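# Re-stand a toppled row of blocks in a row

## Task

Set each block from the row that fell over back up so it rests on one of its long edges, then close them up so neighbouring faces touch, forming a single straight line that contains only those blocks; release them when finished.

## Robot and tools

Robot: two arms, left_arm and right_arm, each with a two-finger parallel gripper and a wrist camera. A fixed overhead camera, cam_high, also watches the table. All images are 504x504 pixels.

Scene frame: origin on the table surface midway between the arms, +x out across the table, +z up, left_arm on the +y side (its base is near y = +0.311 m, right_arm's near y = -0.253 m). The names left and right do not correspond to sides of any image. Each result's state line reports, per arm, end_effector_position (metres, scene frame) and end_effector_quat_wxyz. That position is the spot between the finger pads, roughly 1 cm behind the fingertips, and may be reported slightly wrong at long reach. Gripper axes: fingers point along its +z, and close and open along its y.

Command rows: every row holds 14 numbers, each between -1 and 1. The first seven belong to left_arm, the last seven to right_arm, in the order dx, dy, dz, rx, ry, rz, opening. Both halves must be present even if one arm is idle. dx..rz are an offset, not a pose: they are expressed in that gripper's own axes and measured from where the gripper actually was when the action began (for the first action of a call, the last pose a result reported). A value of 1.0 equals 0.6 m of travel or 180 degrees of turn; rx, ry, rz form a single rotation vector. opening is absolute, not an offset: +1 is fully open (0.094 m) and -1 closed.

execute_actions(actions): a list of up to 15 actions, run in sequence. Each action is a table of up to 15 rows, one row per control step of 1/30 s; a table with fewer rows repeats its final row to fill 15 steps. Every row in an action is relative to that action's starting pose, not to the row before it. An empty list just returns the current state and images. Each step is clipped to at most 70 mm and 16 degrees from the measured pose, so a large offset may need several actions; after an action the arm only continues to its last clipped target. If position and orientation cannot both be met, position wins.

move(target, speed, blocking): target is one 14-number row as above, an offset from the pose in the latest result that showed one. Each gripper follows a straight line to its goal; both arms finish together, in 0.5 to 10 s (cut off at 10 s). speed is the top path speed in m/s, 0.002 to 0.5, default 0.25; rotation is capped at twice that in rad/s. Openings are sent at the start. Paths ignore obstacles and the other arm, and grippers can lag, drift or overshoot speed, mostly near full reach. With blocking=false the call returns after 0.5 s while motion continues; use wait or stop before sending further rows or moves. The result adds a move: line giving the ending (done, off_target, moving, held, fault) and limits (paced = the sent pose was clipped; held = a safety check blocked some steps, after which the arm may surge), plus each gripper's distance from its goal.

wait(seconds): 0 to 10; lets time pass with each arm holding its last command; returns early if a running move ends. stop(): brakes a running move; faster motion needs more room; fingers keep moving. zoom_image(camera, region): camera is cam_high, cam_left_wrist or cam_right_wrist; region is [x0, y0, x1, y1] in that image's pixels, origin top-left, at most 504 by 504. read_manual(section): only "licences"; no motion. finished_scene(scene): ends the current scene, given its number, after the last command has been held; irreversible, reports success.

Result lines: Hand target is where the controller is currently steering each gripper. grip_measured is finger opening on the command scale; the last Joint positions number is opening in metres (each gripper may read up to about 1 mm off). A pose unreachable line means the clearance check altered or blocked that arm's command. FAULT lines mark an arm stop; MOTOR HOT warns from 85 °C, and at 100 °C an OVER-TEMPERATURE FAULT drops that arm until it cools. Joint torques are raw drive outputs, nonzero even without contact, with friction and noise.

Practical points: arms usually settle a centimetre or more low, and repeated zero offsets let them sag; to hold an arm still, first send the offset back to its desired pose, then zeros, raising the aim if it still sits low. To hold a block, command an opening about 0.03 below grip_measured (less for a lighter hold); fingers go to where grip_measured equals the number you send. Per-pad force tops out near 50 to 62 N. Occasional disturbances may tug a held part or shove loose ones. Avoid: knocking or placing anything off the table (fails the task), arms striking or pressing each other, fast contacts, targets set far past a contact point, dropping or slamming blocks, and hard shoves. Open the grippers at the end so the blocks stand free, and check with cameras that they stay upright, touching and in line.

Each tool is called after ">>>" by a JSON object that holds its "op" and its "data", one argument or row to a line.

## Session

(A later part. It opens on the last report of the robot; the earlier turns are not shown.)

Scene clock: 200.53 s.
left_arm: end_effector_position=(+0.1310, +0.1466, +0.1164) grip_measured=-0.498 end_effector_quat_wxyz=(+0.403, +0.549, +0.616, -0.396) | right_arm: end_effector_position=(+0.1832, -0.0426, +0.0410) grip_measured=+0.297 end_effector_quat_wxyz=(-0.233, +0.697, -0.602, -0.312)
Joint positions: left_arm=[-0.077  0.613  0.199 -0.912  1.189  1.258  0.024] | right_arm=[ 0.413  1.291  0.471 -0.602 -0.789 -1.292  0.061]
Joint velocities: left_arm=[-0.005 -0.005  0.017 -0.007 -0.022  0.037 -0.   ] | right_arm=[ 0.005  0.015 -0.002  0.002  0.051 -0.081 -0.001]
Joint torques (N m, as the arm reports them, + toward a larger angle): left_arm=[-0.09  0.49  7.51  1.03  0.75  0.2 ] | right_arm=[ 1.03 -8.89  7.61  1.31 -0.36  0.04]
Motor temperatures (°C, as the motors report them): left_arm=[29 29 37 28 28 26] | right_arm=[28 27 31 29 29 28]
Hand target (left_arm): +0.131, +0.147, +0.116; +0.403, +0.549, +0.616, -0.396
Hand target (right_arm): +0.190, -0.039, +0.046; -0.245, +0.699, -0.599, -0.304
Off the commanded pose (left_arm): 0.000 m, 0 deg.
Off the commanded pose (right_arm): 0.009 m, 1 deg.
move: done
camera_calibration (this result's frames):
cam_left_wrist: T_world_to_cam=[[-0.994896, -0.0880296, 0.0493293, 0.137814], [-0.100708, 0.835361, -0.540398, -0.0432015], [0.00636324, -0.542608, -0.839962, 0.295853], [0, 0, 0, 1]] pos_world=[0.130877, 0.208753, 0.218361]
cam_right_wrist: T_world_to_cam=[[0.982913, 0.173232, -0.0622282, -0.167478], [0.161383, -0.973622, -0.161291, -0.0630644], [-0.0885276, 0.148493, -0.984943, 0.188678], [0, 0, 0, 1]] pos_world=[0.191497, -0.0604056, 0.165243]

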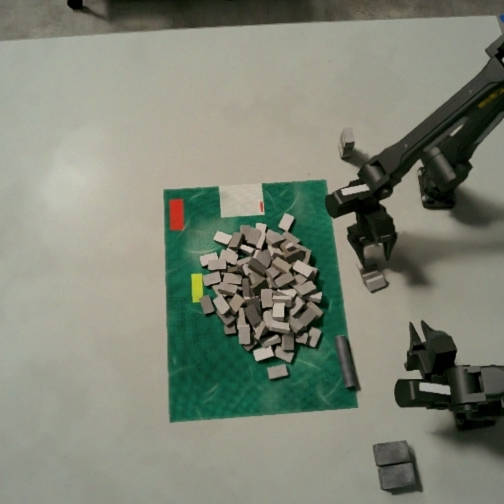

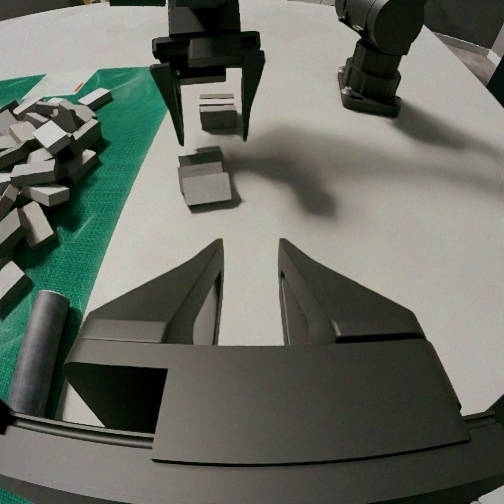

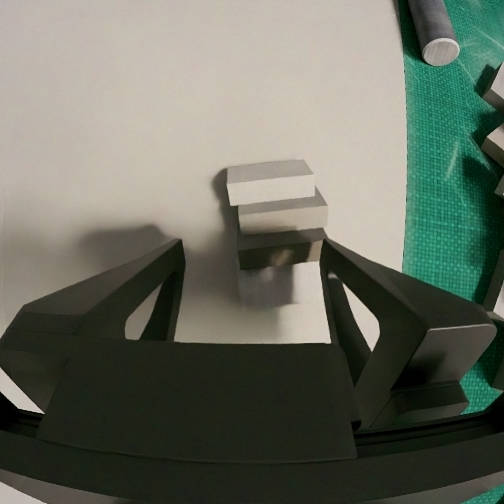

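>>> {"op": "move", "data": {
  "target": [0,0,0,0,0,0,-0.5,0.055,-0.032,0.024,0,0,0,0.5],
  "speed": 0.05
}}

>>> {"op": "move", "data": {
  "target": [0,0,0,0,0,0,-0.5,0,0,0,0,0,0,-0.15]
}}

>>> {"op": "move", "data": {
  "target": [0,0,0,0,0,0,-0.5,-0.022,0,-0.012,0,0.25,0,-0.15],
  "speed": 0.15
}}

>>> {"op": "move", "data": {
  "target": [0,0,0,0,0,0,-0.5,0.065,0.015,-0.01,0,0,0,-0.15],
  "speed": 0.05
}}

>>> {"op": "move", "data": {
  "target": [0,0,0,0,0,0,-0.5,0.008,0,0.004,0,0.26,0,-0.15],
  "speed": 0.15
}}

>>> {"op": "move", "data": {
  "target": [0,0,0,0,0,0,-0.5,0,0,0,0,0,0,0.5]
}}

>>> {"op": "move", "data": {
  "target": [0,0,0,0,0,0,-0.5,0,0,0,0,-0.5,0,0.5],
  "speed": 0.2
}}

>>> {"op": "move", "data": {
  "target": [0,0,0,0,0,0,-0.5,-0.1,-0.03,0.05,0,0,0,0.5],
  "speed": 0.1
}}

Scene clock: 220.73 s.
left_arm: end_effector_position=(+0.1310, +0.1466, +0.1164) grip_measured=-0.498 end_effector_quat_wxyz=(+0.403, +0.549, +0.616, -0.396) | right_arm: end_effector_position=(+0.1900, -0.0512, +0.0110) grip_measured=+0.497 end_effector_quat_wxyz=(-0.229, +0.696, -0.599, -0.323)
Joint positions: left_arm=[-0.077  0.613  0.199 -0.912  1.189  1.258  0.024] | right_arm=[ 0.365  1.429  0.471 -0.538 -0.812 -1.373  0.07 ]
Joint velocities: left_arm=[-0.015  0.005 -0.012 -0.007 -0.051 -0.007  0.   ] | right_arm=[ 0.005 -0.005  0.002 -0.007  0.022 -0.095  0.   ]
Joint torques (N m, as the arm reports them, + toward a larger angle): left_arm=[0.18 0.76 7.51 0.99 0.74 0.19] | right_arm=[-0.47 -7.19  7.53  1.46  0.07 -0.15]
Motor temperatures (°C, as the motors report them): left_arm=[29 29 39 28 28 26] | right_arm=[28 27 32 29 29 28]
Hand target (left_arm): +0.131, +0.147, +0.116; +0.403, +0.549, +0.616, -0.396
Hand target (right_arm): +0.203, -0.052, +0.007; -0.233, +0.697, -0.602, -0.312
Off the commanded pose (left_arm): 0.000 m, 0 deg.
Off the commanded pose (right_arm): 0.013 m, 1 deg.
move: off_target (right_arm)
camera_calibration (this result's frames):
cam_left_wrist: T_world_to_cam=[[-0.994896, -0.0880296, 0.0493293, 0.137814], [-0.100708, 0.835361, -0.540398, -0.0432015], [0.00636324, -0.542608, -0.839962, 0.295853], [0, 0, 0, 1]] pos_world=[0.130877, 0.208753, 0.218361]
cam_right_wrist: T_world_to_cam=[[0.979663, 0.183859, -0.0803458, -0.173136], [0.167689, -0.970124, -0.175328, -0.078269], [-0.110181, 0.158289, -0.981226, 0.165605], [0, 0, 0, 1]] pos_world=[0.200986, -0.0703116, 0.134863]

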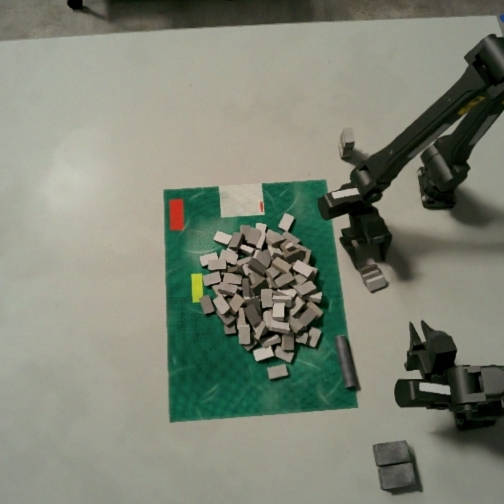

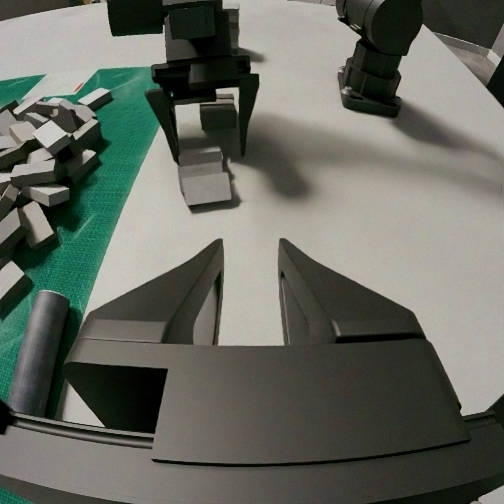

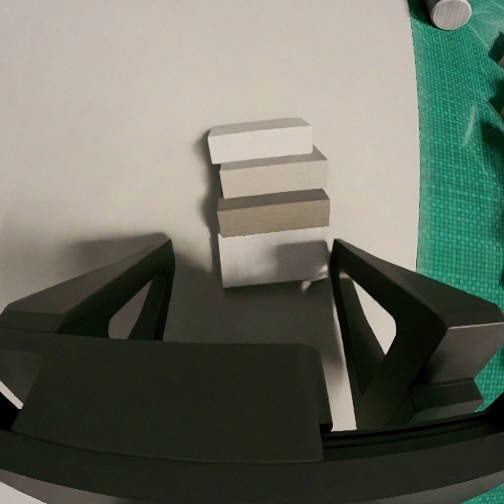

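Scene clock: 221.23 s.
left_arm: end_effector_position=(+0.1310, +0.1466, +0.1164) grip_measured=-0.498 end_effector_quat_wxyz=(+0.403, +0.549, +0.616, -0.396) | right_arm: end_effector_position=(+0.1900, -0.0512, +0.0110) grip_measured=-0.092 end_effector_quat_wxyz=(-0.229, +0.696, -0.599, -0.323)
Joint positions: left_arm=[-0.077  0.613  0.199 -0.912  1.189  1.258  0.024] | right_arm=[ 0.365  1.429  0.471 -0.538 -0.812 -1.373  0.043]
Joint velocities: left_arm=[ 0.005 -0.005  0.007  0.012 -0.081 -0.066 -0.   ] | right_arm=[ 0.005  0.005 -0.002 -0.007 -0.051 -0.066  0.   ]
Joint torques (N m, as the arm reports them, + toward a larger angle): left_arm=[0.17 0.55 7.47 1.   0.74 0.18] | right_arm=[ 0.69 -8.59  5.66  0.64 -0.48 -0.15]
Motor temperatures (°C, as the motors report them): left_arm=[29 29 39 28 28 26] | right_arm=[28 27 32 29 29 28]
Hand target (left_arm): +0.131, +0.147, +0.116; +0.403, +0.549, +0.616, -0.396
Hand target (right_arm): +0.190, -0.051, +0.011; -0.229, +0.696, -0.599, -0.323
Off the commanded pose (left_arm): 0.000 m, 0 deg.
Off the commanded pose (right_arm): 0.000 m, 0 deg.
move: done
camera_calibration (this result's frames):
cam_left_wrist: T_world_to_cam=[[-0.994896, -0.0880296, 0.0493293, 0.137814], [-0.100708, 0.835361, -0.540398, -0.0432015], [0.00636324, -0.542608, -0.839962, 0.295853], [0, 0, 0, 1]] pos_world=[0.130877, 0.208753, 0.218361]
cam_right_wrist: T_world_to_cam=[[0.979637, 0.184121, -0.0800695, -0.17312], [0.16799, -0.970068, -0.175348, -0.0783232], [-0.109958, 0.158326, -0.981245, 0.165565], [0, 0, 0, 1]] pos_world=[0.200958, -0.070317, 0.134864]

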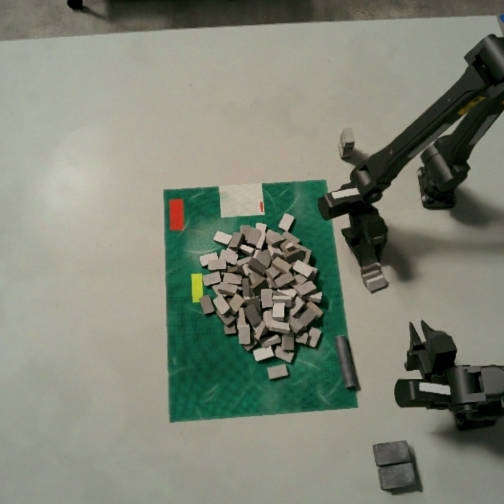

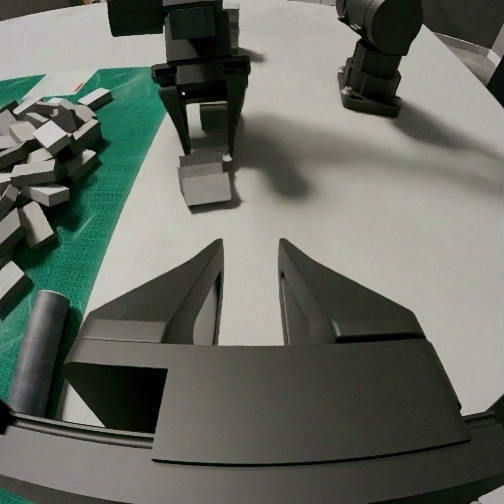

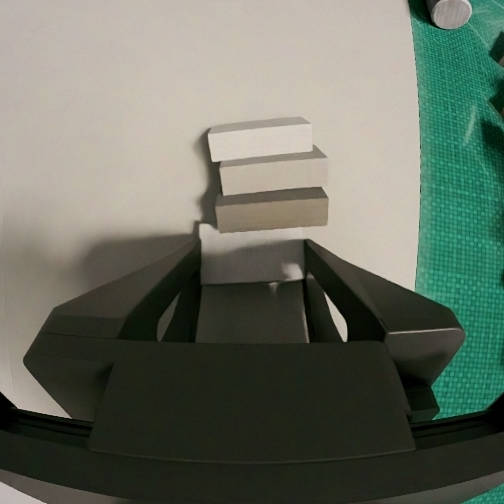

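Scene clock: 224.20 s.
left_arm: end_effector_position=(+0.1310, +0.1466, +0.1164) grip_measured=-0.498 end_effector_quat_wxyz=(+0.403, +0.549, +0.616, -0.396) | right_arm: end_effector_position=(+0.1848, -0.0551, +0.0229) grip_measured=-0.092 end_effector_quat_wxyz=(+0.008, +0.768, -0.640, -0.025)
Joint positions: left_arm=[-0.077  0.613  0.199 -0.912  1.189  1.258  0.024] | right_arm=[ 0.772  1.348  0.647 -0.893 -0.048 -1.032  0.043]
Joint velocities: left_arm=[-0.005 -0.005  0.002 -0.002 -0.007 -0.051 -0.   ] | right_arm=[-0.015  0.005  0.002 -0.007  0.022  0.007 -0.   ]
Joint torques (N m, as the arm reports them, + toward a larger angle): left_arm=[-0.18  0.67  7.46  0.96  0.72  0.17] | right_arm=[ 1.32 -8.33 10.7  -0.65  0.    0.08]
Motor temperatures (°C, as the motors report them): left_arm=[29 29 39 28 28 26] | right_arm=[28 27 33 29 28 28]
Hand target (left_arm): +0.131, +0.147, +0.116; +0.403, +0.549, +0.616, -0.396
Hand target (right_arm): +0.190, -0.048, +0.028; +0.013, +0.766, -0.642, -0.025
Off the commanded pose (left_arm): 0.000 m, 0 deg.
Off the commanded pose (right_arm): 0.010 m, 1 deg.
move: done
camera_calibration (this result's frames):
cam_left_wrist: T_world_to_cam=[[-0.994896, -0.0880296, 0.0493293, 0.137814], [-0.100708, 0.835361, -0.540398, -0.0432015], [0.00636324, -0.542608, -0.839962, 0.295853], [0, 0, 0, 1]] pos_world=[0.130877, 0.208753, 0.218361]
cam_right_wrist: T_world_to_cam=[[0.982211, 0.178638, -0.0578821, -0.167667], [0.17941, -0.801722, 0.570136, -0.089029], [0.0554423, -0.570378, -0.819509, 0.102856], [0, 0, 0, 1]] pos_world=[0.174955, 0.0172419, 0.125345]

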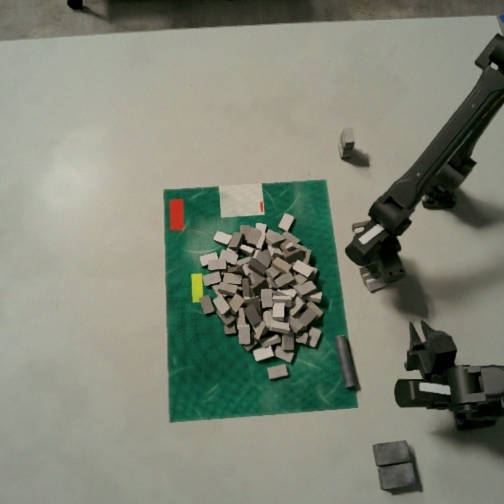

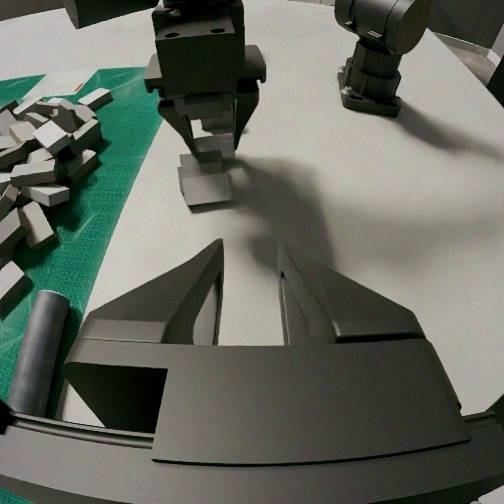

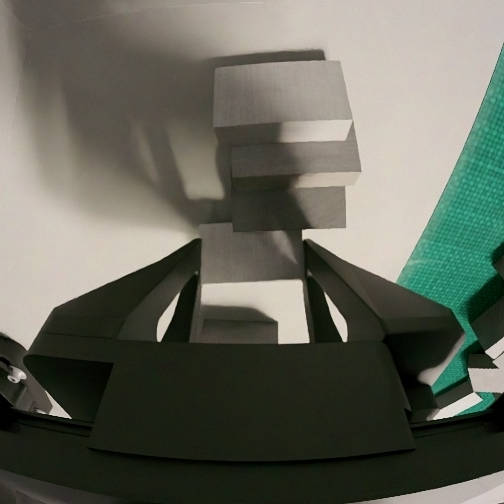

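Scene clock: 225.30 s.
left_arm: end_effector_position=(+0.1310, +0.1466, +0.1164) grip_measured=-0.498 end_effector_quat_wxyz=(+0.403, +0.549, +0.616, -0.396) | right_arm: end_effector_position=(+0.1884, -0.0896, +0.0271) grip_measured=-0.092 end_effector_quat_wxyz=(+0.002, +0.766, -0.643, -0.025)
Joint positions: left_arm=[-0.077  0.613  0.199 -0.912  1.189  1.258  0.024] | right_arm=[ 0.668  1.279  0.6   -0.908 -0.048 -1.128  0.043]
Joint velocities: left_arm=[-0.015 -0.015  0.007 -0.007  0.007 -0.051 -0.001] | right_arm=[-0.015  0.005 -0.017 -0.012  0.007 -0.022  0.001]
Joint torques (N m, as the arm reports them, + toward a larger angle): left_arm=[0.   0.07 7.42 1.06 0.75 0.17] | right_arm=[ 0.9  -9.92  6.5  -0.43 -0.04 -0.18]
Motor temperatures (°C, as the motors report them): left_arm=[29 29 39 28 28 26] | right_arm=[28 27 33 29 28 28]
Hand target (left_arm): +0.131, +0.147, +0.116; +0.403, +0.549, +0.616, -0.396
Hand target (right_arm): +0.184, -0.095, +0.028; +0.008, +0.768, -0.640, -0.026
Off the commanded pose (left_arm): 0.000 m, 0 deg.
Off the commanded pose (right_arm): 0.008 m, 1 deg.
move: done
camera_calibration (this result's frames):
cam_left_wrist: T_world_to_cam=[[-0.994896, -0.0880296, 0.0493293, 0.137814], [-0.100708, 0.835361, -0.540398, -0.0432015], [0.00636324, -0.542608, -0.839962, 0.295853], [0, 0, 0, 1]] pos_world=[0.130877, 0.208753, 0.218361]
cam_right_wrist: T_world_to_cam=[[0.984019, 0.171074, -0.0493999, -0.166006], [0.168787, -0.807766, 0.564824, -0.118162], [0.056723, -0.564135, -0.823732, 0.0867894], [0, 0, 0, 1]] pos_world=[0.178374, -0.0180866, 0.130031]

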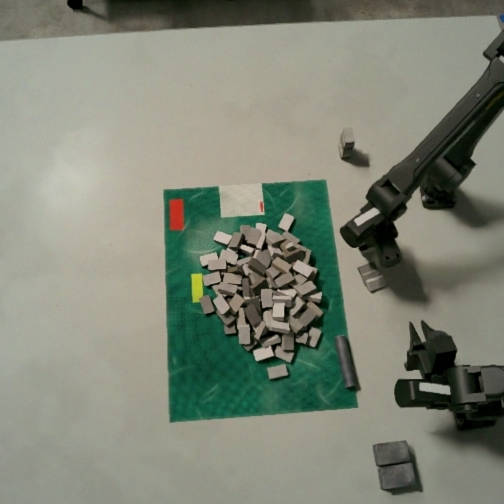

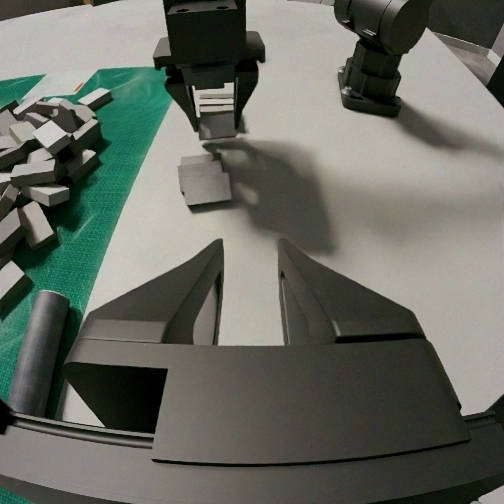

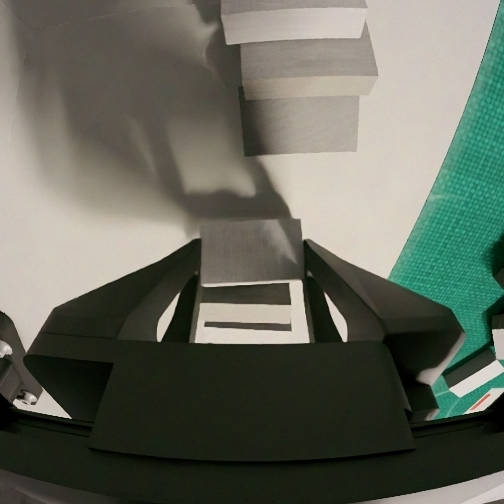

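Scene clock: 228.40 s.
left_arm: end_effector_position=(+0.1310, +0.1466, +0.1164) grip_measured=-0.498 end_effector_quat_wxyz=(+0.403, +0.549, +0.616, -0.396) | right_arm: end_effector_position=(+0.1858, -0.1002, +0.0218) grip_measured=-0.092 end_effector_quat_wxyz=(+0.249, +0.717, -0.586, +0.283)
Joint positions: left_arm=[-0.077  0.613  0.199 -0.912  1.189  1.258  0.024] | right_arm=[ 1.001  1.683  0.805 -1.298  0.517 -0.656  0.043]
Joint velocities: left_arm=[-0.024  0.005 -0.012 -0.027 -0.022 -0.051 -0.001] | right_arm=[-0.005 -0.015 -0.002  0.032 -0.037 -0.051 -0.001]
Joint torques (N m, as the arm reports them, + toward a larger angle): left_arm=[0.47 0.71 7.43 1.01 0.73 0.17] | right_arm=[  1.3  -12.42   8.01  -1.91   0.35   0.  ]
Motor temperatures (°C, as the motors report them): left_arm=[29 29 39 28 28 26] | right_arm=[28 27 33 29 28 28]
Hand target (left_arm): +0.131, +0.147, +0.116; +0.403, +0.549, +0.616, -0.396
Hand target (right_arm): +0.190, -0.093, +0.025; +0.251, +0.714, -0.587, +0.287
Off the commanded pose (left_arm): 0.000 m, 0 deg.
Off the commanded pose (right_arm): 0.007 m, 1 deg.
move: done
camera_calibration (this result's frames):
cam_left_wrist: T_world_to_cam=[[-0.994896, -0.0880296, 0.0493293, 0.137814], [-0.100708, 0.835361, -0.540398, -0.0432015], [0.00636324, -0.542608, -0.839962, 0.295853], [0, 0, 0, 1]] pos_world=[0.130877, 0.208753, 0.218361]
cam_right_wrist: T_world_to_cam=[[0.983731, 0.176721, -0.0322849, -0.161706], [0.0595358, -0.151149, 0.986717, -0.0464218], [0.169494, -0.972586, -0.159211, 0.000245663], [0, 0, 0, 1]] pos_world=[0.161797, 0.0217991, 0.0406236]

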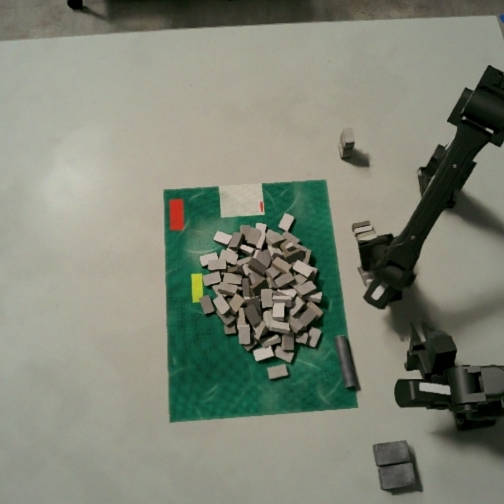

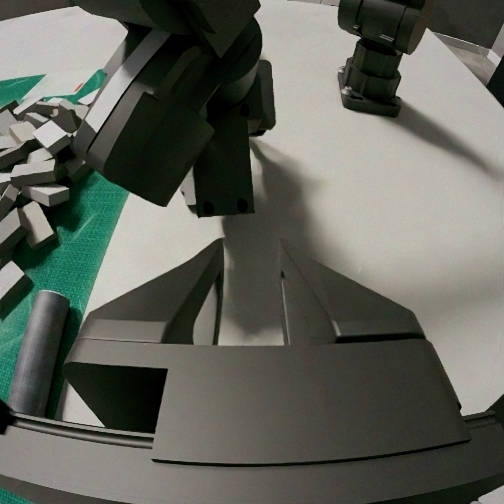

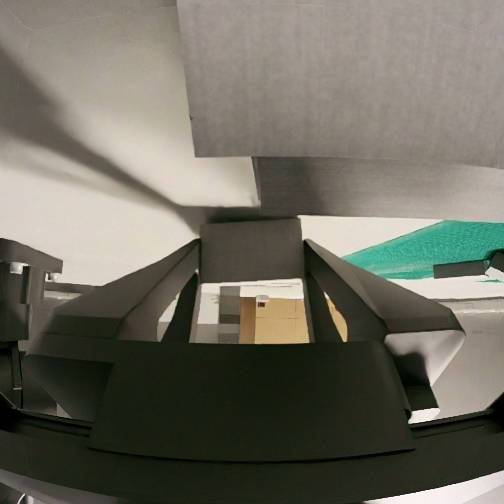

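Scene clock: 228.90 s.
left_arm: end_effector_position=(+0.1310, +0.1466, +0.1164) grip_measured=-0.498 end_effector_quat_wxyz=(+0.403, +0.549, +0.616, -0.396) | right_arm: end_effector_position=(+0.1858, -0.1002, +0.0218) grip_measured=+0.497 end_effector_quat_wxyz=(+0.249, +0.717, -0.586, +0.284)
Joint positions: left_arm=[-0.077  0.613  0.199 -0.912  1.189  1.258  0.024] | right_arm=[ 1.001  1.683  0.805 -1.298  0.517 -0.655  0.07 ]
Joint velocities: left_arm=[-0.005 -0.015  0.007 -0.002  0.007 -0.037 -0.   ] | right_arm=[-0.005 -0.005 -0.002  0.002  0.066  0.007  0.   ]
Joint torques (N m, as the arm reports them, + toward a larger angle): left_arm=[0.58 0.74 7.57 1.04 0.75 0.17] | right_arm=[  1.45 -12.72   5.07  -0.77   0.23  -0.09]
Motor temperatures (°C, as the motors report them): left_arm=[29 29 39 28 28 26] | right_arm=[28 27 33 29 28 28]
Hand target (left_arm): +0.131, +0.147, +0.116; +0.403, +0.549, +0.616, -0.396
Hand target (right_arm): +0.186, -0.100, +0.022; +0.249, +0.717, -0.586, +0.283
Off the commanded pose (left_arm): 0.000 m, 0 deg.
Off the commanded pose (right_arm): 0.000 m, 0 deg.
move: done
camera_calibration (this result's frames):
cam_left_wrist: T_world_to_cam=[[-0.994896, -0.0880296, 0.0493293, 0.137814], [-0.100708, 0.835361, -0.540398, -0.0432015], [0.00636324, -0.542608, -0.839962, 0.295853], [0, 0, 0, 1]] pos_world=[0.130877, 0.208753, 0.218361]
cam_right_wrist: T_world_to_cam=[[0.983788, 0.176454, -0.0320184, -0.161749], [0.0592349, -0.151208, 0.986726, -0.046372], [0.16927, -0.972625, -0.159209, 0.00028319], [0, 0, 0, 1]] pos_world=[0.161826, 0.0218049, 0.0406226]

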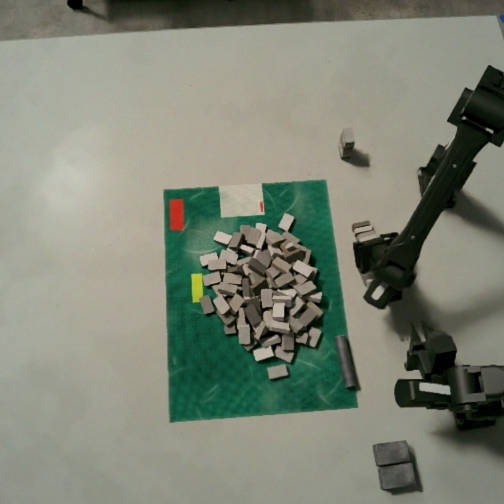

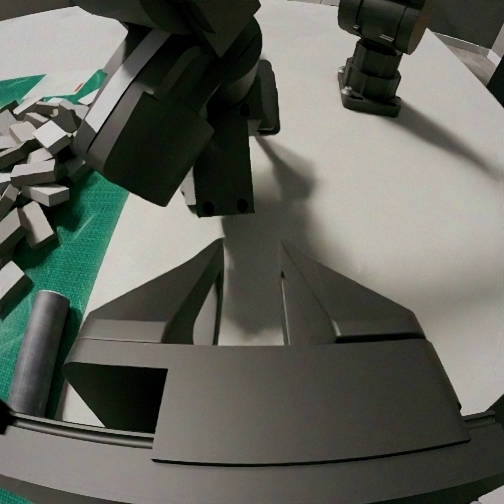

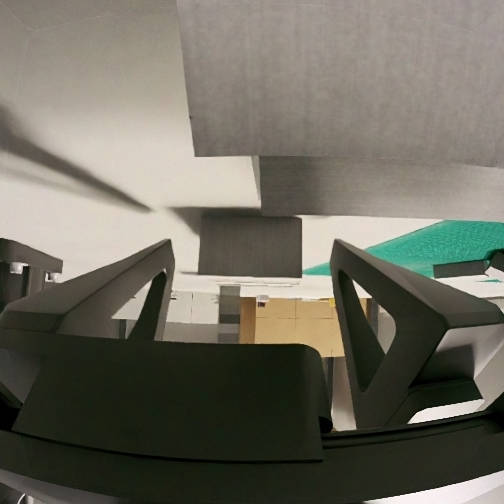

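Scene clock: 233.33 s.
left_arm: end_effector_position=(+0.1310, +0.1466, +0.1164) grip_measured=-0.498 end_effector_quat_wxyz=(+0.403, +0.549, +0.616, -0.396) | right_arm: end_effector_position=(+0.1870, -0.1003, +0.0236) grip_measured=+0.497 end_effector_quat_wxyz=(-0.230, +0.700, -0.597, -0.317)
Joint positions: left_arm=[-0.077  0.613  0.199 -0.912  1.189  1.258  0.024] | right_arm=[ 0.183  1.38   0.481 -0.78  -0.799 -1.642  0.07 ]
Joint velocities: left_arm=[-0.005 -0.015 -0.012 -0.007 -0.037 -0.037 -0.   ] | right_arm=[-0.005 -0.015 -0.007 -0.007 -0.007 -0.095  0.001]
Joint torques (N m, as the arm reports them, + toward a larger angle): left_arm=[0.08 0.87 7.46 1.08 0.75 0.16] | right_arm=[ 1.15 -7.62  4.99  0.6  -0.57 -0.28]
Motor temperatures (°C, as the motors report them): left_arm=[29 29 39 28 28 26] | right_arm=[28 27 33 29 28 28]
Hand target (left_arm): +0.131, +0.147, +0.116; +0.403, +0.549, +0.616, -0.396
Hand target (right_arm): +0.185, -0.102, +0.019; -0.231, +0.700, -0.596, -0.318
Off the commanded pose (left_arm): 0.000 m, 0 deg.
Off the commanded pose (right_arm): 0.002 m, 2 deg.
move: done
camera_calibration (this result's frames):
cam_left_wrist: T_world_to_cam=[[-0.994896, -0.0880296, 0.0493293, 0.137814], [-0.100708, 0.835361, -0.540398, -0.0432015], [0.00636324, -0.542608, -0.839962, 0.295853], [0, 0, 0, 1]] pos_world=[0.130877, 0.208753, 0.218361]
cam_right_wrist: T_world_to_cam=[[0.979759, 0.18778, -0.0693646, -0.16013], [0.174286, -0.970624, -0.16587, -0.12468], [-0.098474, 0.150423, -0.983705, 0.18244], [0, 0, 0, 1]] pos_world=[0.196584, -0.118391, 0.147679]

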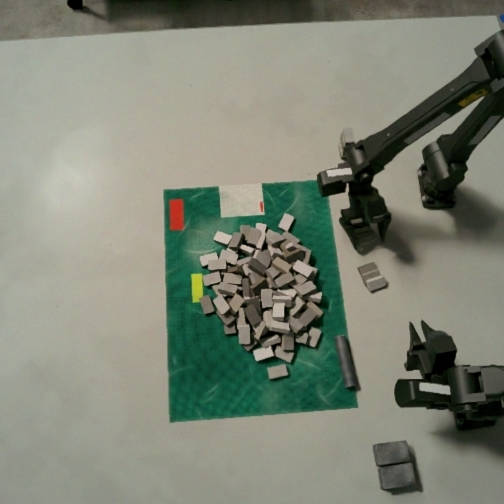

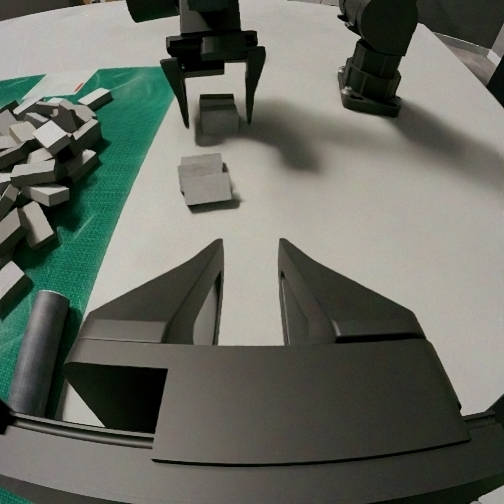

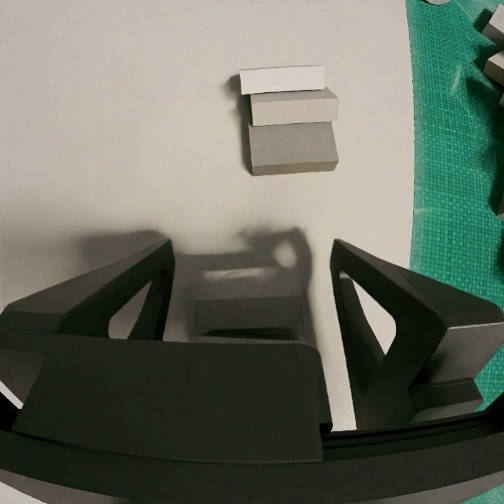

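Scene clock: 234.57 s.
left_arm: end_effector_position=(+0.1310, +0.1466, +0.1164) grip_measured=-0.498 end_effector_quat_wxyz=(+0.403, +0.549, +0.616, -0.396) | right_arm: end_effector_position=(+0.1759, -0.0429, +0.0344) grip_measured=+0.497 end_effector_quat_wxyz=(-0.209, +0.695, -0.605, -0.327)
Joint positions: left_arm=[-0.077  0.613  0.199 -0.912  1.189  1.258  0.024] | right_arm=[ 0.42   1.328  0.481 -0.64  -0.794 -1.305  0.07 ]
Joint velocities: left_arm=[-0.005 -0.005 -0.007  0.007  0.066 -0.037 -0.   ] | right_arm=[ 0.005 -0.005 -0.022  0.012  0.037  0.022  0.   ]
Joint torques (N m, as the arm reports them, + toward a larger angle): left_arm=[0.49 0.9  7.57 1.04 0.74 0.2 ] | right_arm=[ 1.32 -9.54  9.73  1.36 -0.4  -0.03]
Motor temperatures (°C, as the motors report them): left_arm=[29 29 39 28 28 26] | right_arm=[28 27 33 29 28 28]
Hand target (left_arm): +0.131, +0.147, +0.116; +0.403, +0.549, +0.616, -0.396
Hand target (right_arm): +0.194, -0.035, +0.046; -0.230, +0.700, -0.599, -0.315
Off the commanded pose (left_arm): 0.000 m, 0 deg.
Off the commanded pose (right_arm): 0.023 m, 3 deg.
move: off_target (right_arm)
camera_calibration (this result's frames):
cam_left_wrist: T_world_to_cam=[[-0.994896, -0.0880296, 0.0493293, 0.137814], [-0.100708, 0.835361, -0.540398, -0.0432015], [0.00636324, -0.542608, -0.839962, 0.295853], [0, 0, 0, 1]] pos_world=[0.130877, 0.208753, 0.218361]
cam_right_wrist: T_world_to_cam=[[0.975206, 0.187702, -0.117224, -0.156827], [0.168839, -0.973506, -0.154205, -0.0648823], [-0.143063, 0.130589, -0.98106, 0.190253], [0, 0, 0, 1]] pos_world=[0.191112, -0.0585717, 0.158261]

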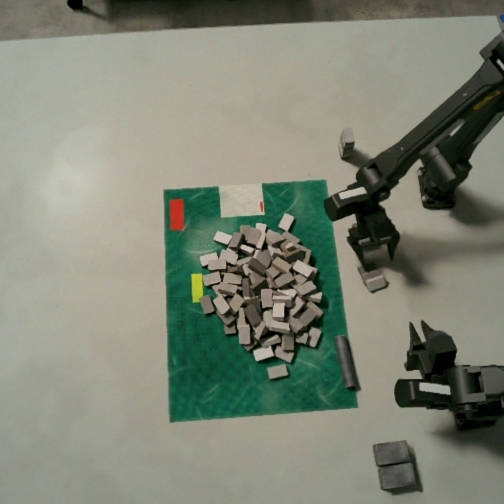

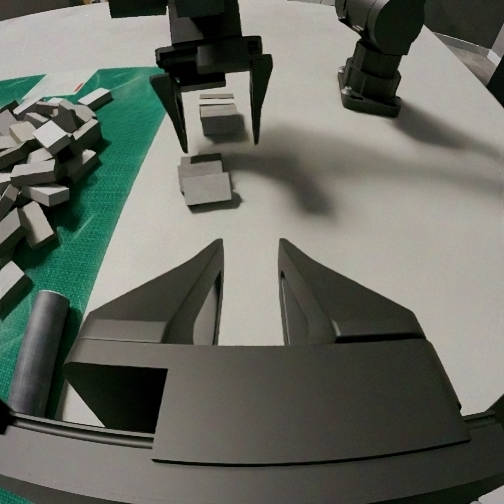

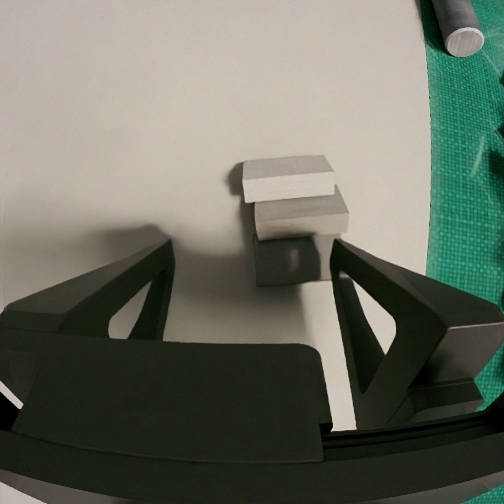

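>>> {"op": "move", "data": {
  "target": [0,0,0,0,0,0,-0.5,-0.01,-0.06,-0.01,0.024,0,-0.024,0.6],
  "speed": 0.1
}}

Scene clock: 240.23 s.
left_arm: end_effector_position=(+0.1310, +0.1466, +0.1164) grip_measured=-0.498 end_effector_quat_wxyz=(+0.403, +0.549, +0.616, -0.396) | right_arm: end_effector_position=(+0.1891, -0.0422, +0.0325) grip_measured=+0.597 end_effector_quat_wxyz=(-0.227, +0.703, -0.599, -0.310)
Joint positions: left_arm=[-0.077  0.613  0.199 -0.912  1.189  1.258  0.024] | right_arm=[ 0.411  1.34   0.488 -0.591 -0.781 -1.318  0.075]
Joint velocities: left_arm=[-0.015 -0.015 -0.002 -0.012  0.022 -0.022  0.   ] | right_arm=[-0.015 -0.005  0.022  0.002  0.095 -0.022  0.001]
Joint torques (N m, as the arm reports them, + toward a larger angle): left_arm=[0.04 0.75 7.44 0.96 0.73 0.19] | right_arm=[-0.17 -7.74 10.42  1.41 -0.41 -0.25]
Motor temperatures (°C, as the motors report them): left_arm=[29 29 39 28 28 26] | right_arm=[28 27 34 29 28 28]
Hand target (left_arm): +0.131, +0.147, +0.116; +0.403, +0.549, +0.616, -0.396
Hand target (right_arm): +0.211, -0.037, +0.040; -0.247, +0.709, -0.591, -0.296
Off the commanded pose (left_arm): 0.000 m, 0 deg.
Off the commanded pose (right_arm): 0.025 m, 3 deg.
move: off_target (right_arm)
camera_calibration (this result's frames):
cam_left_wrist: T_world_to_cam=[[-0.994896, -0.0880296, 0.0493293, 0.137814], [-0.100708, 0.835361, -0.540398, -0.0432015], [0.00636324, -0.542608, -0.839962, 0.295853], [0, 0, 0, 1]] pos_world=[0.130877, 0.208753, 0.218361]
cam_right_wrist: T_world_to_cam=[[0.980274, 0.186928, -0.0641865, -0.172744], [0.175674, -0.972895, -0.150382, -0.0680187], [-0.0905573, 0.136139, -0.986542, 0.180684], [0, 0, 0, 1]] pos_world=[0.197648, -0.0584826, 0.156936]

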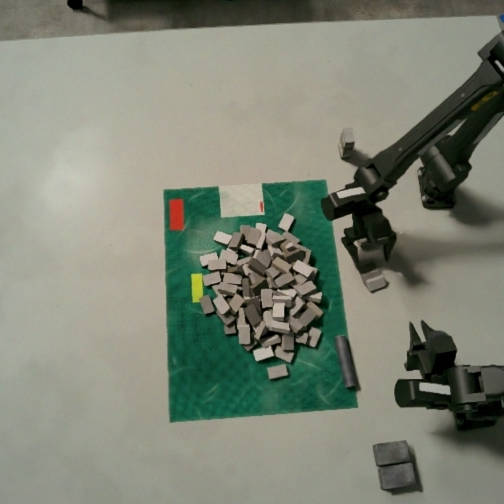

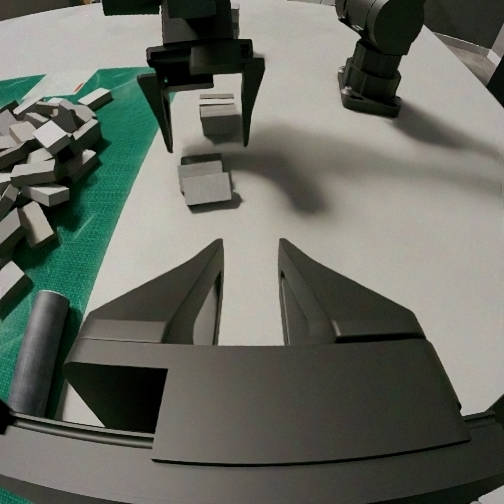

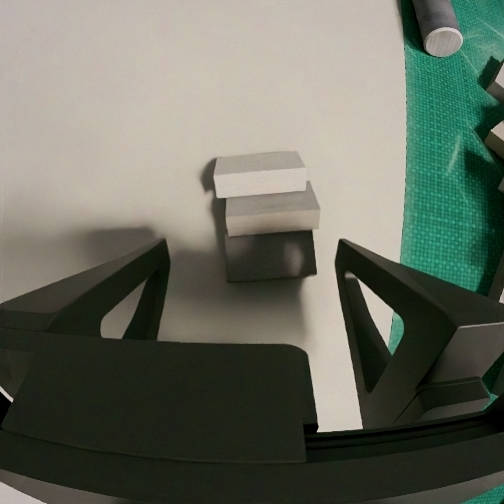

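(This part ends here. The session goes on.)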